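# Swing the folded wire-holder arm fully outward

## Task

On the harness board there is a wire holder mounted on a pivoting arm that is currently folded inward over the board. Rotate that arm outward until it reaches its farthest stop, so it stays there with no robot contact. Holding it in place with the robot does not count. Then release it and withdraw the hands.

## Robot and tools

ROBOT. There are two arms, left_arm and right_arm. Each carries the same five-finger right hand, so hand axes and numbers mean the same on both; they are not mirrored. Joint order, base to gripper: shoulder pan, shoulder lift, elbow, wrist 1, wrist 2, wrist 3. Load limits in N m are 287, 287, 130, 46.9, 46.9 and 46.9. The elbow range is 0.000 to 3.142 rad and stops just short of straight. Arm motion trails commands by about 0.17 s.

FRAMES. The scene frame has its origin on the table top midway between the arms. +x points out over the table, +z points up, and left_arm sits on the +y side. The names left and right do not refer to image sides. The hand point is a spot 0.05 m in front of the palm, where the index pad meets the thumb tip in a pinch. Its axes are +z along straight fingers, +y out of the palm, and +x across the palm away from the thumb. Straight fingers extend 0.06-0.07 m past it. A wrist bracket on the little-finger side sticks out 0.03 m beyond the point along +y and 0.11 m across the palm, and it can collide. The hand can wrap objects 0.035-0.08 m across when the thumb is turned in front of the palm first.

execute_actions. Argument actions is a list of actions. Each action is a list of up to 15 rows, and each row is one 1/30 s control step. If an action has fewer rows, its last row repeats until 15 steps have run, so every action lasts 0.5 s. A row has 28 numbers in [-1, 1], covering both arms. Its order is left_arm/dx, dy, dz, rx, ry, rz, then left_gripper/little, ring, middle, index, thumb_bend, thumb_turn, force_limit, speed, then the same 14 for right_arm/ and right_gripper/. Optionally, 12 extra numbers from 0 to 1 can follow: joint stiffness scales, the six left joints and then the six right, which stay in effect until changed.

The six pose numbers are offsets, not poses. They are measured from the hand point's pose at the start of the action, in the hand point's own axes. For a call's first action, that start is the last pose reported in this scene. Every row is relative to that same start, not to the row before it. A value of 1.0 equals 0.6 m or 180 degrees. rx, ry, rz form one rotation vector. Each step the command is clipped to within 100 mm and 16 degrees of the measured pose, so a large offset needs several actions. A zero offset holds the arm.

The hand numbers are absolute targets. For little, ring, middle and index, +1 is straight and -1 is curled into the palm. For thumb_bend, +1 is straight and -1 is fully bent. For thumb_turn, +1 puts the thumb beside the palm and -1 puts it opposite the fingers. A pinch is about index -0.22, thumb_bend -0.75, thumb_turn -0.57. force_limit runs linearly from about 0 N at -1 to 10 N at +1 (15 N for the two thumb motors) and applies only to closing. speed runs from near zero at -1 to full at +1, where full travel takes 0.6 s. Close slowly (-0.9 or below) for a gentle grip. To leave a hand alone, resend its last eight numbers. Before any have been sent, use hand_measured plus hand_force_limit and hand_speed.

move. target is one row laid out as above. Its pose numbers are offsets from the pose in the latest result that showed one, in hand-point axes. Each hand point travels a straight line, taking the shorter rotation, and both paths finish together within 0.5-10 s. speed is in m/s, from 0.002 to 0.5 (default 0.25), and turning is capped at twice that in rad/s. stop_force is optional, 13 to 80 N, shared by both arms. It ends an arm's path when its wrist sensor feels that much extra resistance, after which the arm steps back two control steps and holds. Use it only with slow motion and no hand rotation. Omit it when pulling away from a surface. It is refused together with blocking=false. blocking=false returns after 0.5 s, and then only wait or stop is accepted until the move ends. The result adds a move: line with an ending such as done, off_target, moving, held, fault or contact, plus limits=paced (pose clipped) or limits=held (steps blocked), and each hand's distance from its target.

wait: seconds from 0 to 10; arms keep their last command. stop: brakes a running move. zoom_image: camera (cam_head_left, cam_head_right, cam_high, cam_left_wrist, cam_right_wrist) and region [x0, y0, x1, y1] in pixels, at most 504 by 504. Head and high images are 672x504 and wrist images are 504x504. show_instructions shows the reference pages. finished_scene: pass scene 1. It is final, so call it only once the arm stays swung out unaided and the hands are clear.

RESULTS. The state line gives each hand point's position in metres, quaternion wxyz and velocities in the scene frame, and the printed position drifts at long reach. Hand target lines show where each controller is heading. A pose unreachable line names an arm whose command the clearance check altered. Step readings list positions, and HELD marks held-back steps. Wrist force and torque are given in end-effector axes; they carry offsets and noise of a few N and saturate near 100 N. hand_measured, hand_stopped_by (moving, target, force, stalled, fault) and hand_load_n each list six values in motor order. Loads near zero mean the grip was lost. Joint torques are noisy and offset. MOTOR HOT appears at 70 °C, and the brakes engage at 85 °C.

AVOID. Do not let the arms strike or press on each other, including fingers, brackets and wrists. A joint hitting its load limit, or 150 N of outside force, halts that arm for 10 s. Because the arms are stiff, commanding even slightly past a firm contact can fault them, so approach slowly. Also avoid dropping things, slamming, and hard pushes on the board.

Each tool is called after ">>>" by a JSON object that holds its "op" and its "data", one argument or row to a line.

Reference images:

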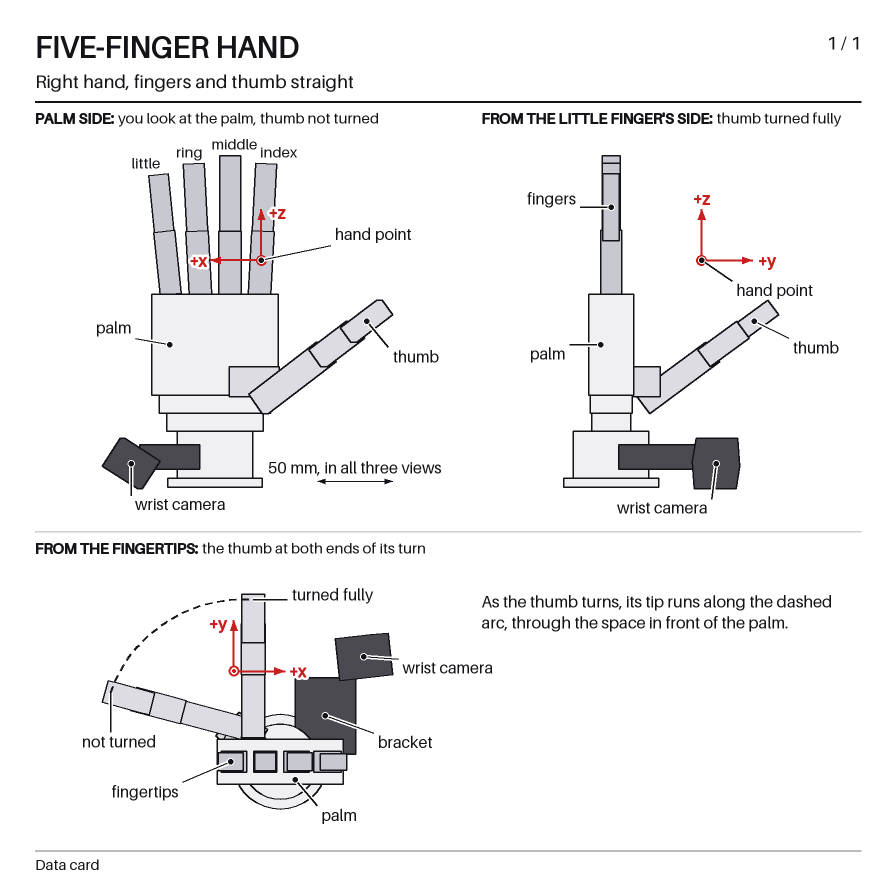

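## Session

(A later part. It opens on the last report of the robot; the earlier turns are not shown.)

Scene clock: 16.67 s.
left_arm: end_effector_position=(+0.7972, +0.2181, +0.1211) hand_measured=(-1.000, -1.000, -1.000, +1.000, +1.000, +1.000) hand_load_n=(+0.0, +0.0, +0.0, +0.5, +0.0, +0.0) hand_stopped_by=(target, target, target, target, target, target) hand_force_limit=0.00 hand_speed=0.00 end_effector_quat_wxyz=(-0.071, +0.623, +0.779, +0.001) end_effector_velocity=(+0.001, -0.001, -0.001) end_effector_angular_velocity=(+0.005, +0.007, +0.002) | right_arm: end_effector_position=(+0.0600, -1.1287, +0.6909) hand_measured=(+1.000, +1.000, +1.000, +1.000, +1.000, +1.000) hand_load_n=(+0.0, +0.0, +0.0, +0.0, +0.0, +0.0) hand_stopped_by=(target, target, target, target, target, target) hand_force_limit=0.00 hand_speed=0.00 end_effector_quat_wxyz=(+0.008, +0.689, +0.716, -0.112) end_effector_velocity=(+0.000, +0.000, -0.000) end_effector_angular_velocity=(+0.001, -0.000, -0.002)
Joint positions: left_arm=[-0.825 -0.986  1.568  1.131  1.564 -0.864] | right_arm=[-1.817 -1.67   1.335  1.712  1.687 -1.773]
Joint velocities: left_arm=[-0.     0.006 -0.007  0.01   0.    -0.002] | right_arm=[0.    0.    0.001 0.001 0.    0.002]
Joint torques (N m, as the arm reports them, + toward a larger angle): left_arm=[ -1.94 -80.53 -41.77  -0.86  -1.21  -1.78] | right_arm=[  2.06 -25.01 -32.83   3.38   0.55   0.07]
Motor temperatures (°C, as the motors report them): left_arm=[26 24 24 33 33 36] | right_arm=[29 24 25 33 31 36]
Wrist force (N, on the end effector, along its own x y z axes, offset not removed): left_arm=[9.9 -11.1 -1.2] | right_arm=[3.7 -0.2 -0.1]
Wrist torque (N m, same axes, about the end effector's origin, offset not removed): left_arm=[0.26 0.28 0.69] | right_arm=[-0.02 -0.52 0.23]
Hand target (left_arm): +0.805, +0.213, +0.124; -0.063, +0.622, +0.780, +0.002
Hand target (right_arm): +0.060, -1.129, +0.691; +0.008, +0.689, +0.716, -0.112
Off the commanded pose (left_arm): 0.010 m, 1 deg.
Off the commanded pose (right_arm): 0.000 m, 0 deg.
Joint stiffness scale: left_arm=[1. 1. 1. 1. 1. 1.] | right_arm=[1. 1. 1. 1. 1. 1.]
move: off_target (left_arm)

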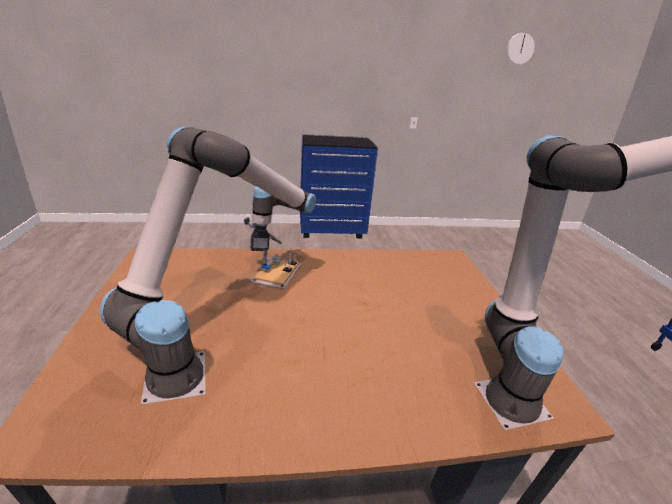

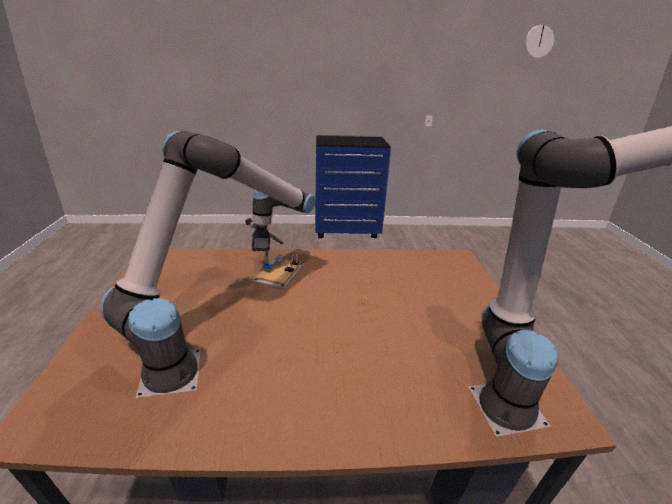

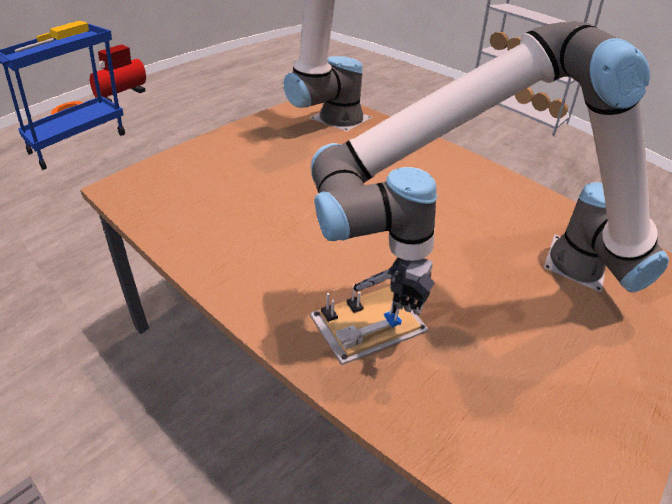

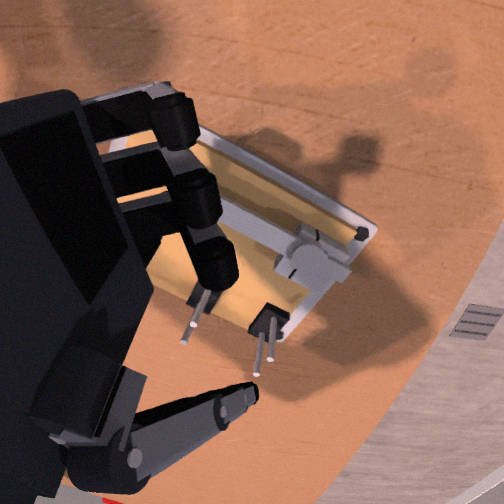

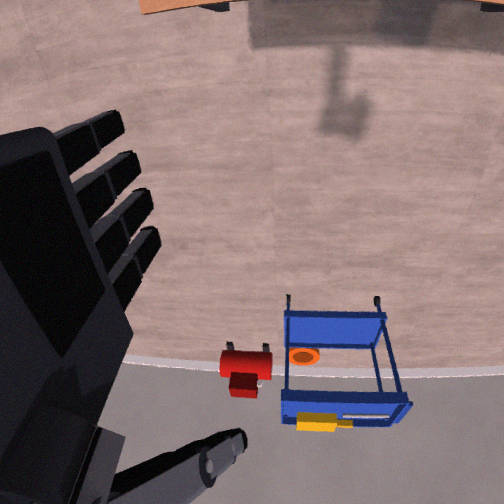

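>>> {"op": "move", "data": {
  "target": [0,-0.01,-0.09,0,0,0,-1,-1,-1,1,-1,1,0,0,0,0,0,0,0,0,1,1,1,1,1,1,0,0],
  "speed": 0.1
}}

>>> {"op": "move", "data": {
  "target": [-0.06,0.04,0,0,0,0,-1,-1,-1,1,-1,1,0,0,0,0,0,0,0,0,1,1,1,1,1,1,0,0],
  "speed": 0.1
}}

>>> {"op": "move", "data": {
  "target": [0,0,0.1,0,0,0,-1,-1,-1,1,-1,1,0,0,0,0,0,0,0,0,1,1,1,1,1,1,0,0],
  "speed": 0.04,
  "stop_force": 15
}}

>>> {"op": "zoom_image", "data": {
  "camera": "cam_high",
  "region": [290,230,490,380]
}}

>>> {"op": "zoom_image", "data": {
  "camera": "cam_head_left",
  "region": [220,210,330,300]
}}

Scene clock: 19.23 s.
left_arm: end_effector_position=(+0.7966, +0.2145, +0.1737) hand_measured=(-1.000, -1.000, -1.000, +1.000, -1.000, +1.000) hand_load_n=(+0.0, +0.0, +0.0, +0.0, +0.0, +0.0) hand_stopped_by=(target, target, target, target, target, target) hand_force_limit=0.00 hand_speed=0.00 end_effector_quat_wxyz=(-0.073, +0.622, +0.779, +0.002) end_effector_velocity=(+0.000, -0.000, -0.000) end_effector_angular_velocity=(+0.000, -0.000, -0.000) | right_arm: end_effector_position=(+0.0600, -1.1287, +0.6909) hand_measured=(+1.000, +1.000, +1.000, +1.000, +1.000, +1.000) hand_load_n=(+0.0, +0.0, +0.0, +0.0, +0.0, +0.0) hand_stopped_by=(target, target, target, target, target, target) hand_force_limit=0.00 hand_speed=0.00 end_effector_quat_wxyz=(+0.008, +0.689, +0.716, -0.112) end_effector_velocity=(-0.000, +0.000, +0.000) end_effector_angular_velocity=(+0.000, -0.000, -0.001)
Joint positions: left_arm=[-0.83  -1.028  1.531  1.213  1.564 -0.87 ] | right_arm=[-1.817 -1.67   1.335  1.712  1.687 -1.773]
Joint velocities: left_arm=[-0.     0.    -0.    -0.    -0.001  0.   ] | right_arm=[-0.001  0.    -0.     0.001 -0.     0.   ]
Joint torques (N m, as the arm reports them, + toward a larger angle): left_arm=[ -8.34 -80.23 -36.45   4.6    0.71  -0.94] | right_arm=[ -0.05 -23.48 -32.47   3.82   0.33   0.1 ]
Motor temperatures (°C, as the motors report them): left_arm=[26 24 24 33 33 36] | right_arm=[29 24 25 33 31 36]
Wrist force (N, on the end effector, along its own x y z axes, offset not removed): left_arm=[5.6 -0.6 0.9] | right_arm=[3.2 0.5 -0.4]
Wrist torque (N m, same axes, about the end effector's origin, offset not removed): left_arm=[-0.08 -0.75 0.60] | right_arm=[0.18 -0.50 0.22]
Hand target (left_arm): +0.797, +0.212, +0.175; -0.071, +0.623, +0.779, +0.001
Hand target (right_arm): +0.060, -1.129, +0.691; +0.008, +0.689, +0.716, -0.112
Off the commanded pose (left_arm): 0.003 m, 0 deg.
Off the commanded pose (right_arm): 0.000 m, 0 deg.
Joint stiffness scale: left_arm=[1. 1. 1. 1. 1. 1.] | right_arm=[1. 1. 1. 1. 1. 1.]
move: done

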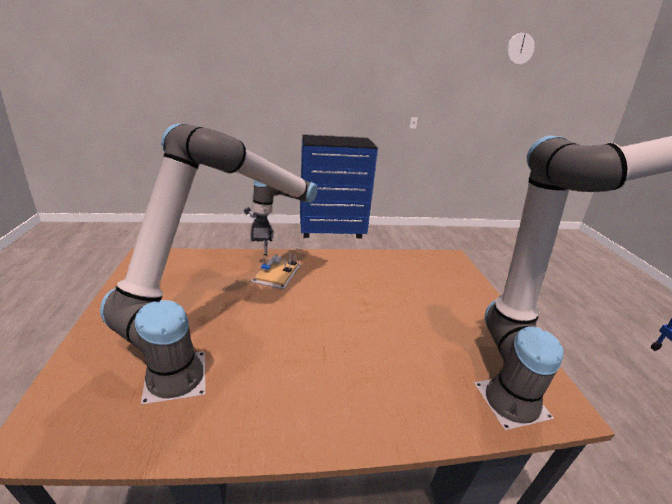

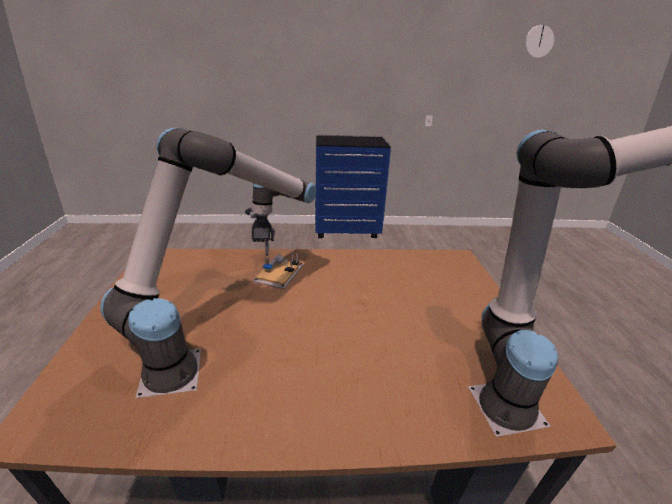

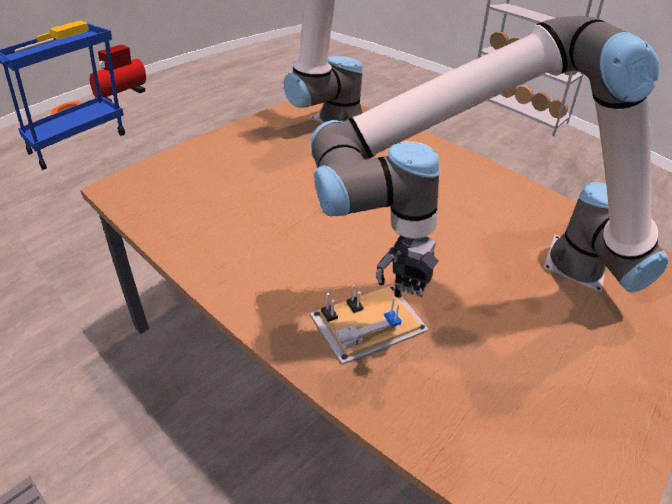

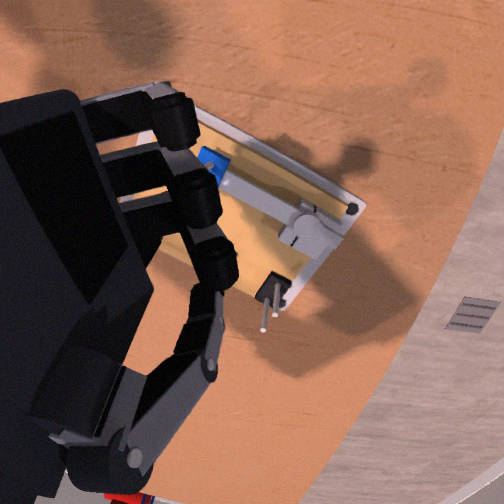

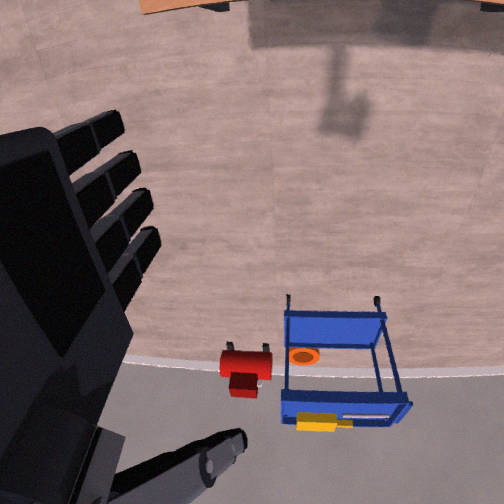

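Scene clock: 20.30 s.
left_arm: end_effector_position=(+0.8267, +0.1868, +0.1665) hand_measured=(-1.000, -1.000, -1.000, +1.000, -1.000, +1.000) hand_load_n=(+0.0, +0.0, +0.0, +0.0, +0.0, +0.0) hand_stopped_by=(target, target, target, target, target, target) hand_force_limit=0.00 hand_speed=0.00 end_effector_quat_wxyz=(-0.074, +0.623, +0.779, +0.002) end_effector_velocity=(+0.001, -0.001, +0.002) end_effector_angular_velocity=(-0.001, -0.001, +0.001) | right_arm: end_effector_position=(+0.0600, -1.1287, +0.6909) hand_measured=(+1.000, +1.000, +1.000, +1.000, +1.000, +1.000) hand_load_n=(+0.0, +0.0, +0.0, +0.0, +0.0, +0.0) hand_stopped_by=(target, target, target, target, target, target) hand_force_limit=0.00 hand_speed=0.00 end_effector_quat_wxyz=(+0.008, +0.689, +0.716, -0.112) end_effector_velocity=(+0.000, -0.000, -0.001) end_effector_angular_velocity=(-0.000, -0.000, -0.000)
Joint positions: left_arm=[-0.836 -0.964  1.44   1.242  1.564 -0.875] | right_arm=[-1.817 -1.67   1.335  1.712  1.687 -1.773]
Joint velocities: left_arm=[ 0.    -0.001 -0.003  0.002  0.001 -0.001] | right_arm=[ 0.    -0.     0.002 -0.001 -0.     0.001]
Joint torques (N m, as the arm reports them, + toward a larger angle): left_arm=[ -2.59 -86.4  -38.71   4.16   0.41  -1.29] | right_arm=[ -0.64 -25.1  -33.96   3.79   0.41  -0.35]
Motor temperatures (°C, as the motors report them): left_arm=[26 24 24 33 33 36] | right_arm=[29 24 25 33 31 36]
Wrist force (N, on the end effector, along its own x y z axes, offset not removed): left_arm=[0.8 -3.1 4.3] | right_arm=[1.7 0.2 0.5]
Wrist torque (N m, same axes, about the end effector's origin, offset not removed): left_arm=[-0.86 -0.05 0.26] | right_arm=[0.00 -0.25 0.13]
Hand target (left_arm): +0.828, +0.185, +0.168; -0.073, +0.622, +0.779, +0.002
Hand target (right_arm): +0.060, -1.129, +0.691; +0.008, +0.689, +0.716, -0.112
Off the commanded pose (left_arm): 0.002 m, 0 deg.
Off the commanded pose (right_arm): 0.000 m, 0 deg.
Joint stiffness scale: left_arm=[1. 1. 1. 1. 1. 1.] | right_arm=[1. 1. 1. 1. 1. 1.]
move: done

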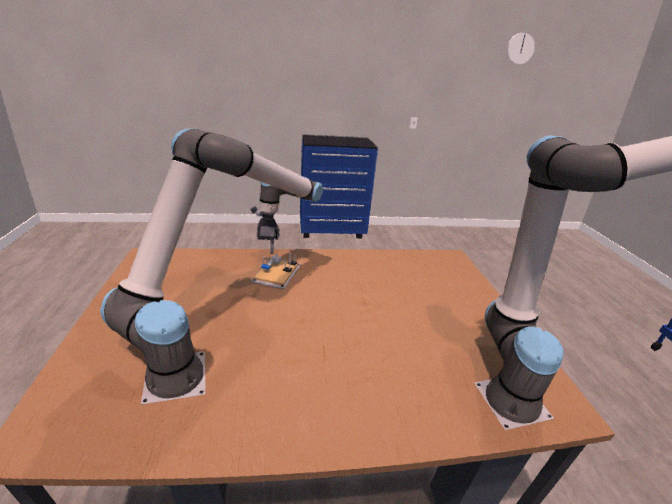

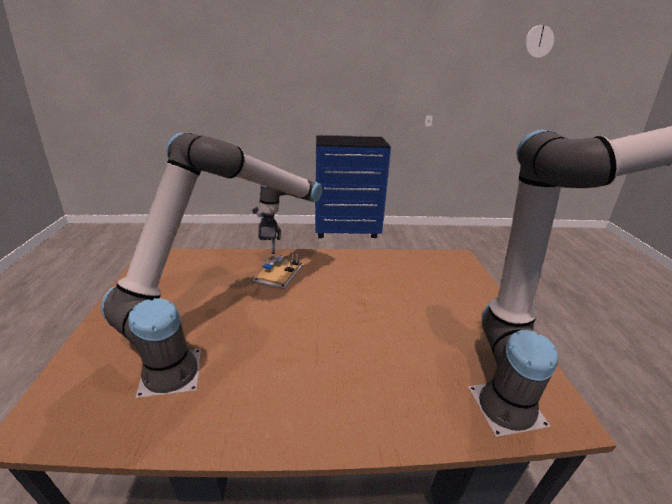

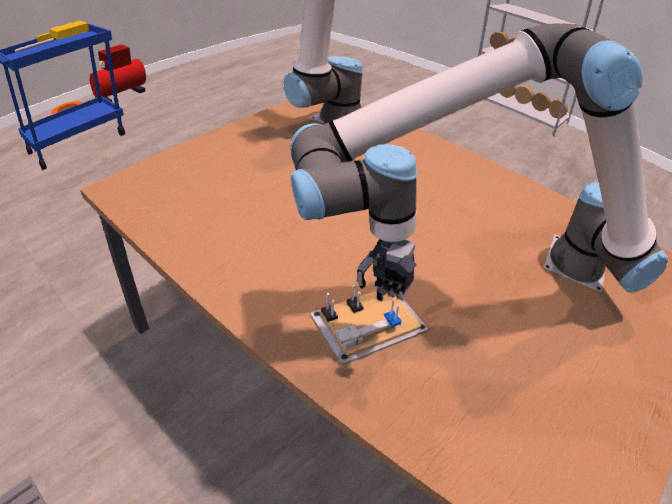

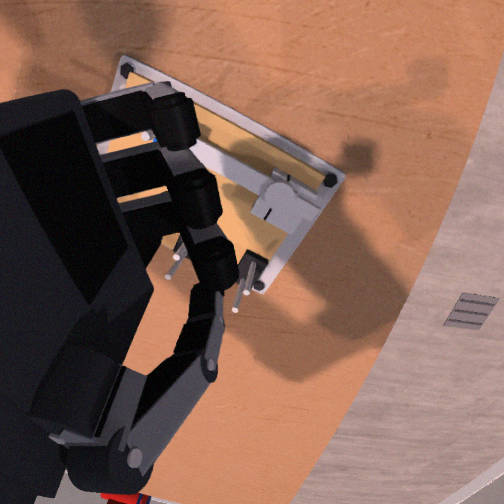

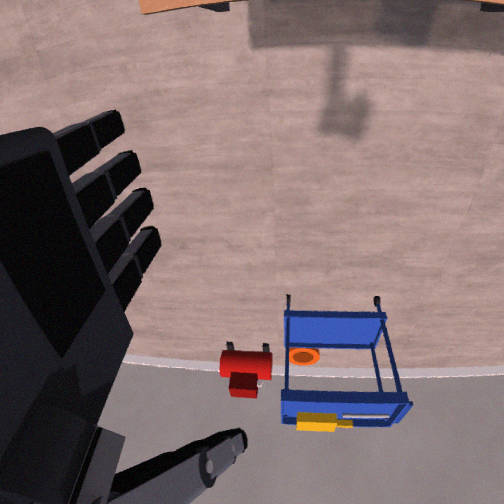

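Scene clock: 22.23 s.
left_arm: end_effector_position=(+0.8212, +0.1910, +0.1094) hand_measured=(-1.000, -1.000, -1.000, +1.000, -1.000, +1.000) hand_load_n=(+0.0, +0.0, +0.0, +0.0, +0.0, +0.0) hand_stopped_by=(target, target, target, target, target, target) hand_force_limit=0.00 hand_speed=0.00 end_effector_quat_wxyz=(-0.072, +0.623, +0.779, +0.002) end_effector_velocity=(+0.001, -0.001, -0.001) end_effector_angular_velocity=(-0.002, -0.003, -0.000) | right_arm: end_effector_position=(+0.0600, -1.1287, +0.6909) hand_measured=(+1.000, +1.000, +1.000, +1.000, +1.000, +1.000) hand_load_n=(+0.0, +0.0, +0.0, +0.0, +0.0, +0.0) hand_stopped_by=(target, target, target, target, target, target) hand_force_limit=0.00 hand_speed=0.00 end_effector_quat_wxyz=(+0.008, +0.689, +0.716, -0.112) end_effector_velocity=(-0.000, +0.000, -0.000) end_effector_angular_velocity=(+0.002, +0.001, +0.000)
Joint positions: left_arm=[-0.836 -0.929  1.494  1.15   1.564 -0.875] | right_arm=[-1.817 -1.67   1.335  1.712  1.687 -1.773]
Joint velocities: left_arm=[-0.     0.     0.001 -0.005 -0.     0.   ] | right_arm=[-0.001  0.     0.001  0.001  0.001 -0.001]
Joint torques (N m, as the arm reports them, + toward a larger angle): left_arm=[ -3.   -86.63 -30.46   3.92   0.23  -0.1 ] | right_arm=[  0.36 -23.69 -32.84   3.83   0.39  -0.03]
Motor temperatures (°C, as the motors report them): left_arm=[26 24 24 33 33 36] | right_arm=[29 24 25 33 31 36]
Wrist force (N, on the end effector, along its own x y z axes, offset not removed): left_arm=[2.6 -2.7 0.1] | right_arm=[2.5 0.3 -0.9]
Wrist torque (N m, same axes, about the end effector's origin, offset not removed): left_arm=[-0.34 -0.48 0.14] | right_arm=[0.12 -0.49 0.12]
Hand target (left_arm): +0.820, +0.192, +0.107; -0.074, +0.623, +0.779, +0.002
Hand target (right_arm): +0.060, -1.129, +0.691; +0.008, +0.689, +0.716, -0.112
Off the commanded pose (left_arm): 0.003 m, 0 deg.
Off the commanded pose (right_arm): 0.000 m, 0 deg.
Joint stiffness scale: left_arm=[1. 1. 1. 1. 1. 1.] | right_arm=[1. 1. 1. 1. 1. 1.]
move: done

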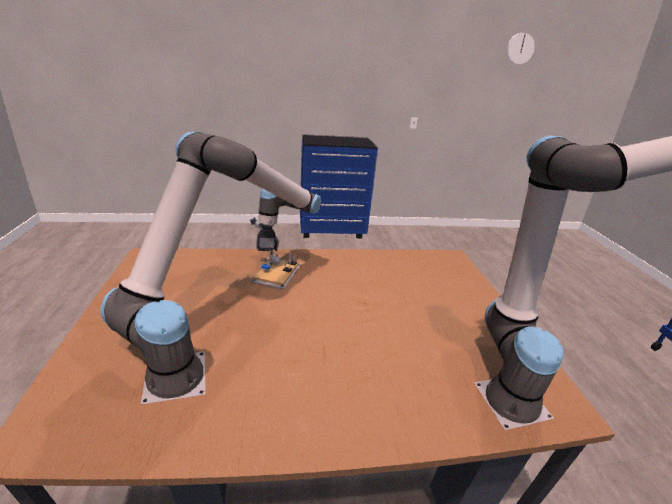

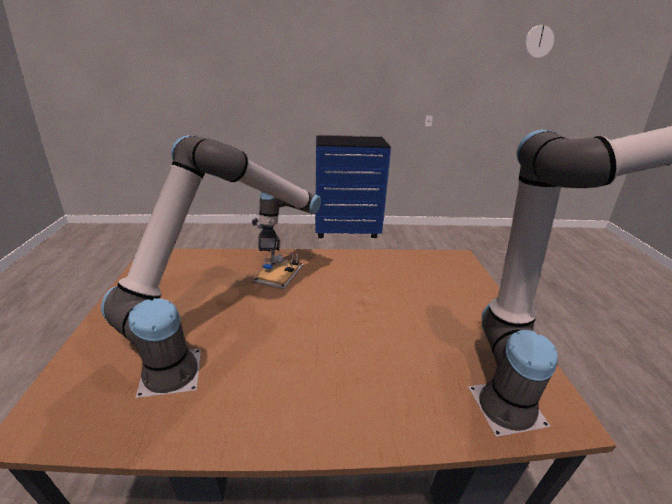

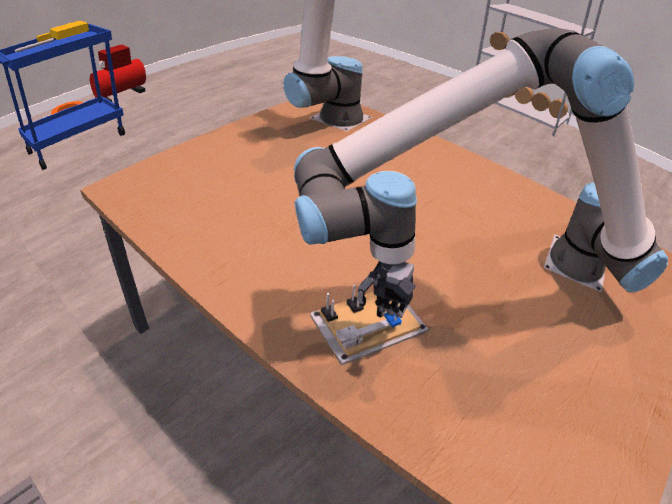

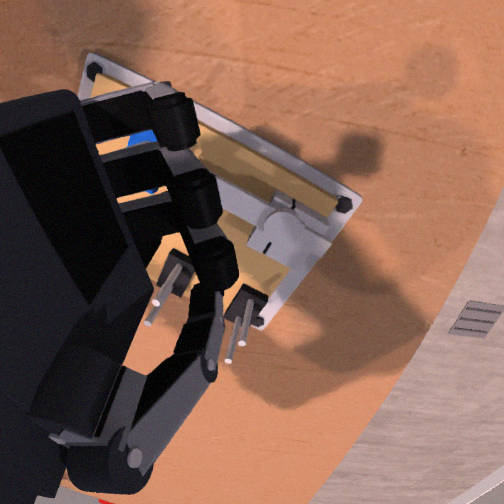

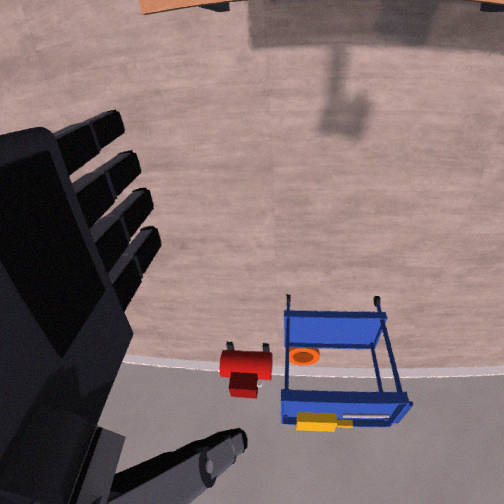

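Region (290, 230, 490, 380) of cam_high's 672x504 image, scaled by 2.520, with more detail than that image has; it fills the top 378 rows of this view, and the rest is white.

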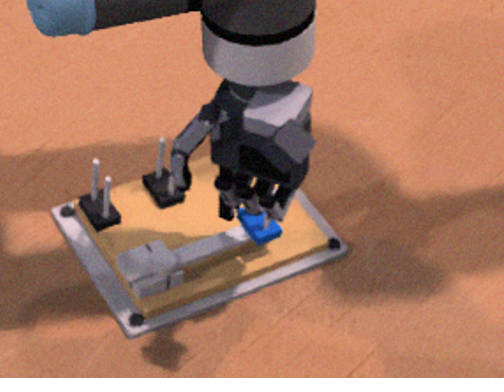

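Region (220, 210, 330, 300) of cam_head_left's 672x504 image, scaled by 4.582, with more detail than that image has; it fills the top 412 rows of this view, and the rest is white.

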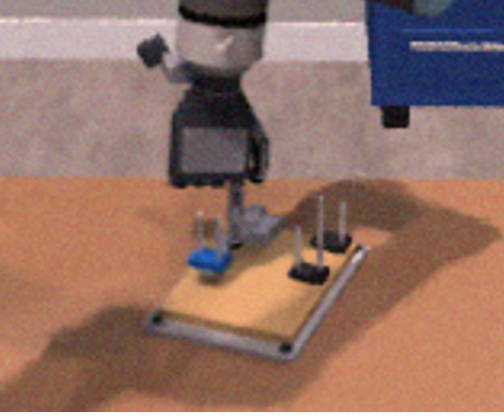

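>>> {"op": "move", "data": {
  "target": [-0.005,-0.03,0.022,0,0,0,-1,-1,-1,1,-1,1,0,0,0,0,0,0,0,0,1,1,1,1,1,1,0,0],
  "speed": 0.04,
  "stop_force": 15
}}

>>> {"op": "move", "data": {
  "target": [0.15,0.02,0,0,0,0,-1,-1,-1,1,-1,1,0,0,0,0,0,0,0,0,1,1,1,1,1,1,0,0],
  "speed": 0.04,
  "stop_force": 25
}}

>>> {"op": "zoom_image", "data": {
  "camera": "cam_high",
  "region": [290,230,490,380]
}}

Scene clock: 23.93 s.
left_arm: end_effector_position=(+0.8051, +0.1857, +0.0975) hand_measured=(-1.000, -1.000, -1.000, +1.000, -1.000, +1.000) hand_load_n=(+0.0, +0.0, +0.0, +0.0, +0.0, +0.0) hand_stopped_by=(target, target, target, target, target, target) hand_force_limit=0.00 hand_speed=0.00 end_effector_quat_wxyz=(-0.072, +0.623, +0.779, +0.002) end_effector_velocity=(+0.000, -0.000, -0.001) end_effector_angular_velocity=(-0.003, -0.002, +0.004) | right_arm: end_effector_position=(+0.0600, -1.1287, +0.6909) hand_measured=(+1.000, +1.000, +1.000, +1.000, +1.000, +1.000) hand_load_n=(+0.0, +0.0, +0.0, +0.0, +0.0, +0.0) hand_stopped_by=(target, target, target, target, target, target) hand_force_limit=0.00 hand_speed=0.00 end_effector_quat_wxyz=(+0.008, +0.689, +0.716, -0.112) end_effector_velocity=(+0.001, +0.000, -0.000) end_effector_angular_velocity=(+0.001, -0.000, +0.002)
Joint positions: left_arm=[-0.856 -0.936  1.531  1.119  1.566 -0.895] | right_arm=[-1.817 -1.67   1.335  1.712  1.687 -1.773]
Joint velocities: left_arm=[-0.    -0.     0.001 -0.005  0.002 -0.004] | right_arm=[ 0.001  0.     0.     0.001  0.    -0.   ]
Joint torques (N m, as the arm reports them, + toward a larger angle): left_arm=[ -0.06 -90.11 -28.37   3.54   0.32  -1.7 ] | right_arm=[ -0.07 -25.45 -32.49   3.54   0.41  -0.07]
Motor temperatures (°C, as the motors report them): left_arm=[26 24 24 33 33 36] | right_arm=[29 24 25 33 31 36]
Wrist force (N, on the end effector, along its own x y z axes, offset not removed): left_arm=[1.4 -2.7 4.1] | right_arm=[2.0 -1.9 -0.7]
Wrist torque (N m, same axes, about the end effector's origin, offset not removed): left_arm=[-0.81 -0.16 0.15] | right_arm=[-0.24 -0.28 0.10]
Hand target (left_arm): +0.803, +0.185, +0.098; -0.072, +0.623, +0.779, +0.002
Hand target (right_arm): +0.060, -1.129, +0.691; +0.008, +0.689, +0.716, -0.112
Off the commanded pose (left_arm): 0.002 m, 0 deg.
Off the commanded pose (right_arm): 0.000 m, 0 deg.
Joint stiffness scale: left_arm=[1. 1. 1. 1. 1. 1.] | right_arm=[1. 1. 1. 1. 1. 1.]
move: done

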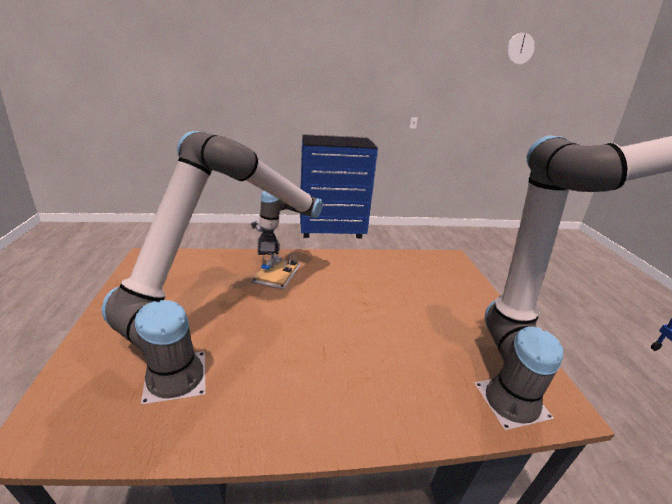

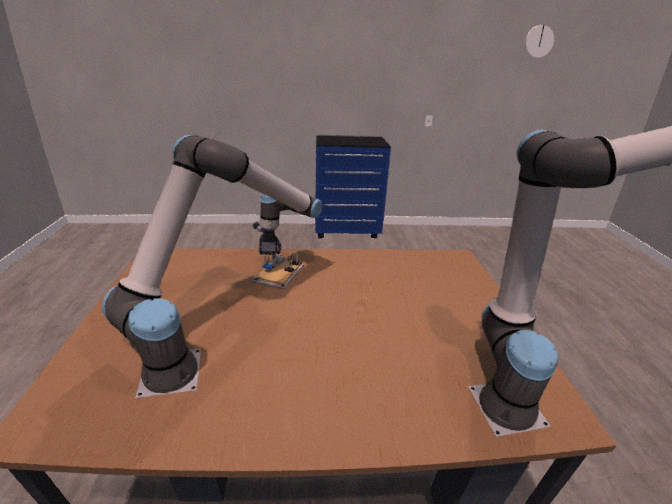

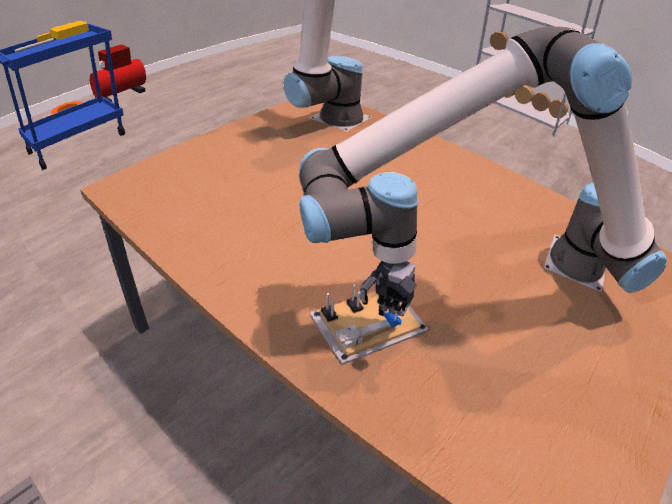

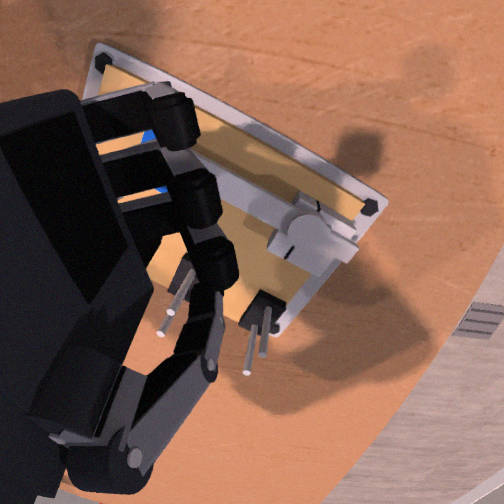

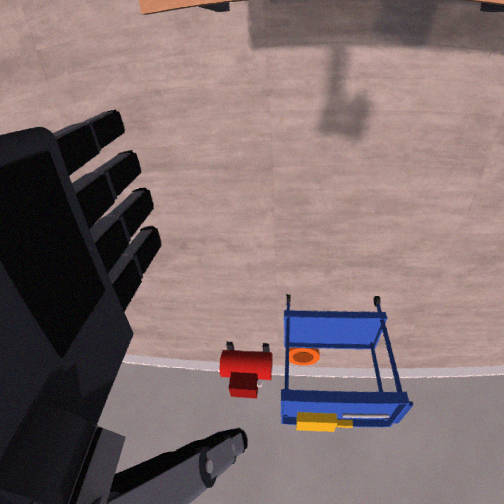

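Scene clock: 26.60 s.
left_arm: end_effector_position=(+0.7985, +0.2733, +0.1069) hand_measured=(-1.000, -1.000, -1.000, +1.000, -1.000, +1.000) hand_load_n=(+0.0, +0.0, +0.0, +0.0, +0.0, +0.0) hand_stopped_by=(target, target, target, target, target, target) hand_force_limit=0.00 hand_speed=0.00 end_effector_quat_wxyz=(-0.071, +0.622, +0.779, +0.002) end_effector_velocity=(+0.000, +0.000, -0.001) end_effector_angular_velocity=(-0.000, -0.000, -0.004) | right_arm: end_effector_position=(+0.0600, -1.1287, +0.6909) hand_measured=(+1.000, +1.000, +1.000, +1.000, +1.000, +1.000) hand_load_n=(+0.0, +0.0, +0.0, +0.0, +0.0, +0.0) hand_stopped_by=(target, target, target, target, target, target) hand_force_limit=0.00 hand_speed=0.00 end_effector_quat_wxyz=(+0.008, +0.689, +0.716, -0.112) end_effector_velocity=(-0.000, -0.000, +0.000) end_effector_angular_velocity=(-0.001, +0.001, +0.002)
Joint positions: left_arm=[-0.759 -0.998  1.62   1.091  1.553 -0.799] | right_arm=[-1.817 -1.67   1.335  1.712  1.687 -1.773]
Joint velocities: left_arm=[ 0.001  0.     0.001 -0.001 -0.001  0.005] | right_arm=[-0.    -0.    -0.    -0.001  0.    -0.002]
Joint torques (N m, as the arm reports them, + toward a larger angle): left_arm=[  0.2  -81.88 -27.99   3.37  -0.5    1.16] | right_arm=[ -0.29 -24.05 -32.7    3.49   0.73  -0.26]
Motor temperatures (°C, as the motors report them): left_arm=[26 24 24 33 33 36] | right_arm=[29 24 25 33 31 36]
Wrist force (N, on the end effector, along its own x y z axes, offset not removed): left_arm=[0.2 1.8 -3.9] | right_arm=[3.1 -1.9 -0.5]
Wrist torque (N m, same axes, about the end effector's origin, offset not removed): left_arm=[0.51 0.15 0.23] | right_arm=[-0.28 -0.42 0.11]
Hand target (left_arm): +0.797, +0.276, +0.107; -0.072, +0.623, +0.779, +0.002
Hand target (right_arm): +0.060, -1.129, +0.691; +0.008, +0.689, +0.716, -0.112
Off the commanded pose (left_arm): 0.003 m, 0 deg.
Off the commanded pose (right_arm): 0.000 m, 0 deg.
Joint stiffness scale: left_arm=[1. 1. 1. 1. 1. 1.] | right_arm=[1. 1. 1. 1. 1. 1.]
move: done

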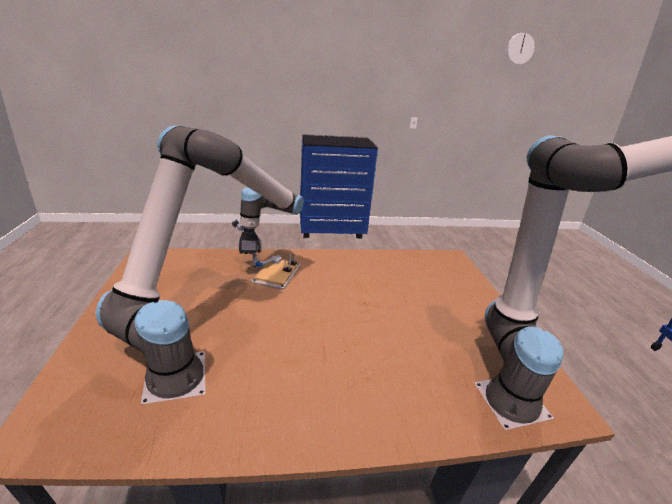

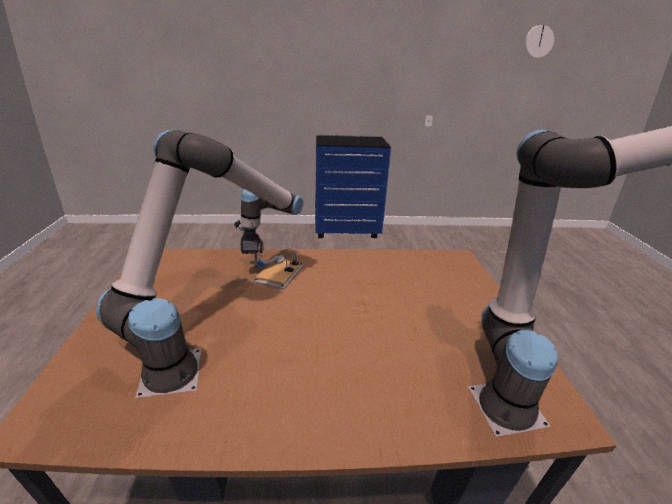

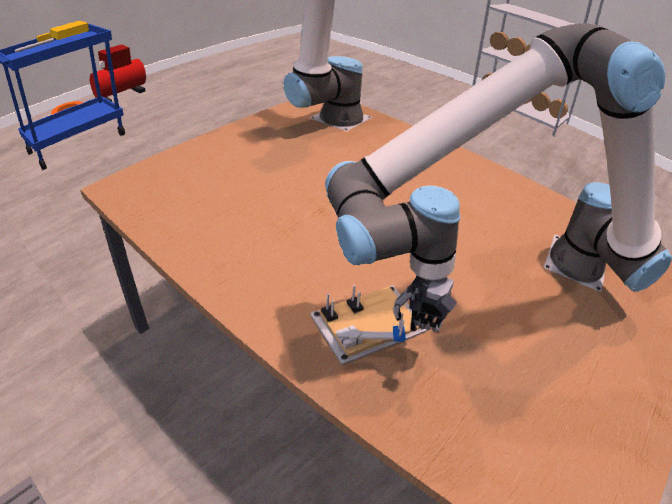

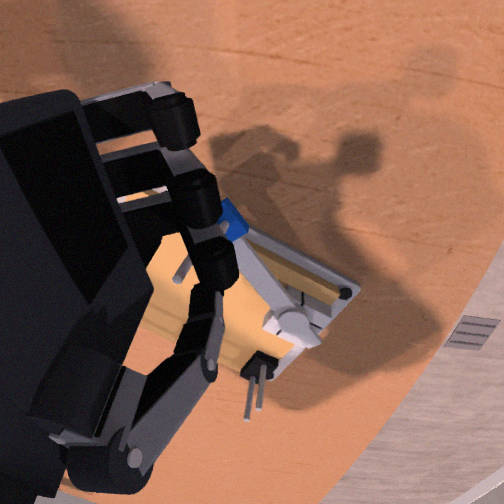

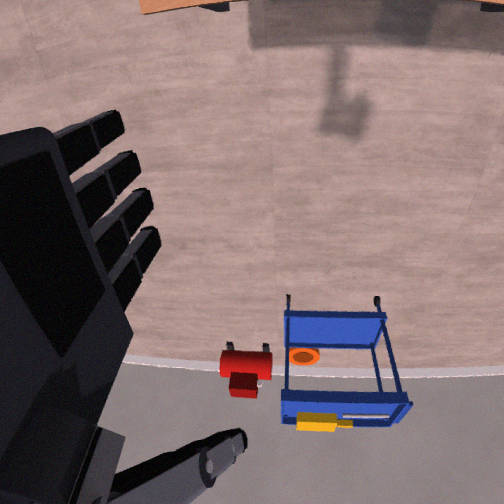

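Region (290, 230, 490, 380) of cam_high's 672x504 image, scaled by 2.520, with more detail than that image has; it fills the top 378 rows of this view, and the rest is white.

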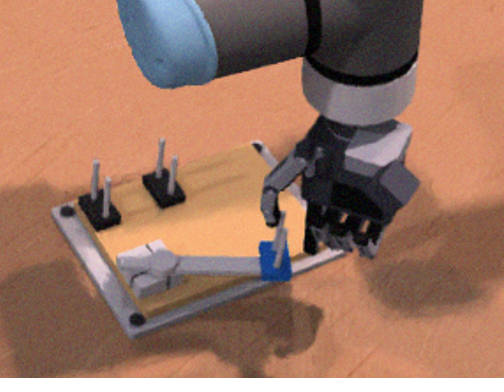

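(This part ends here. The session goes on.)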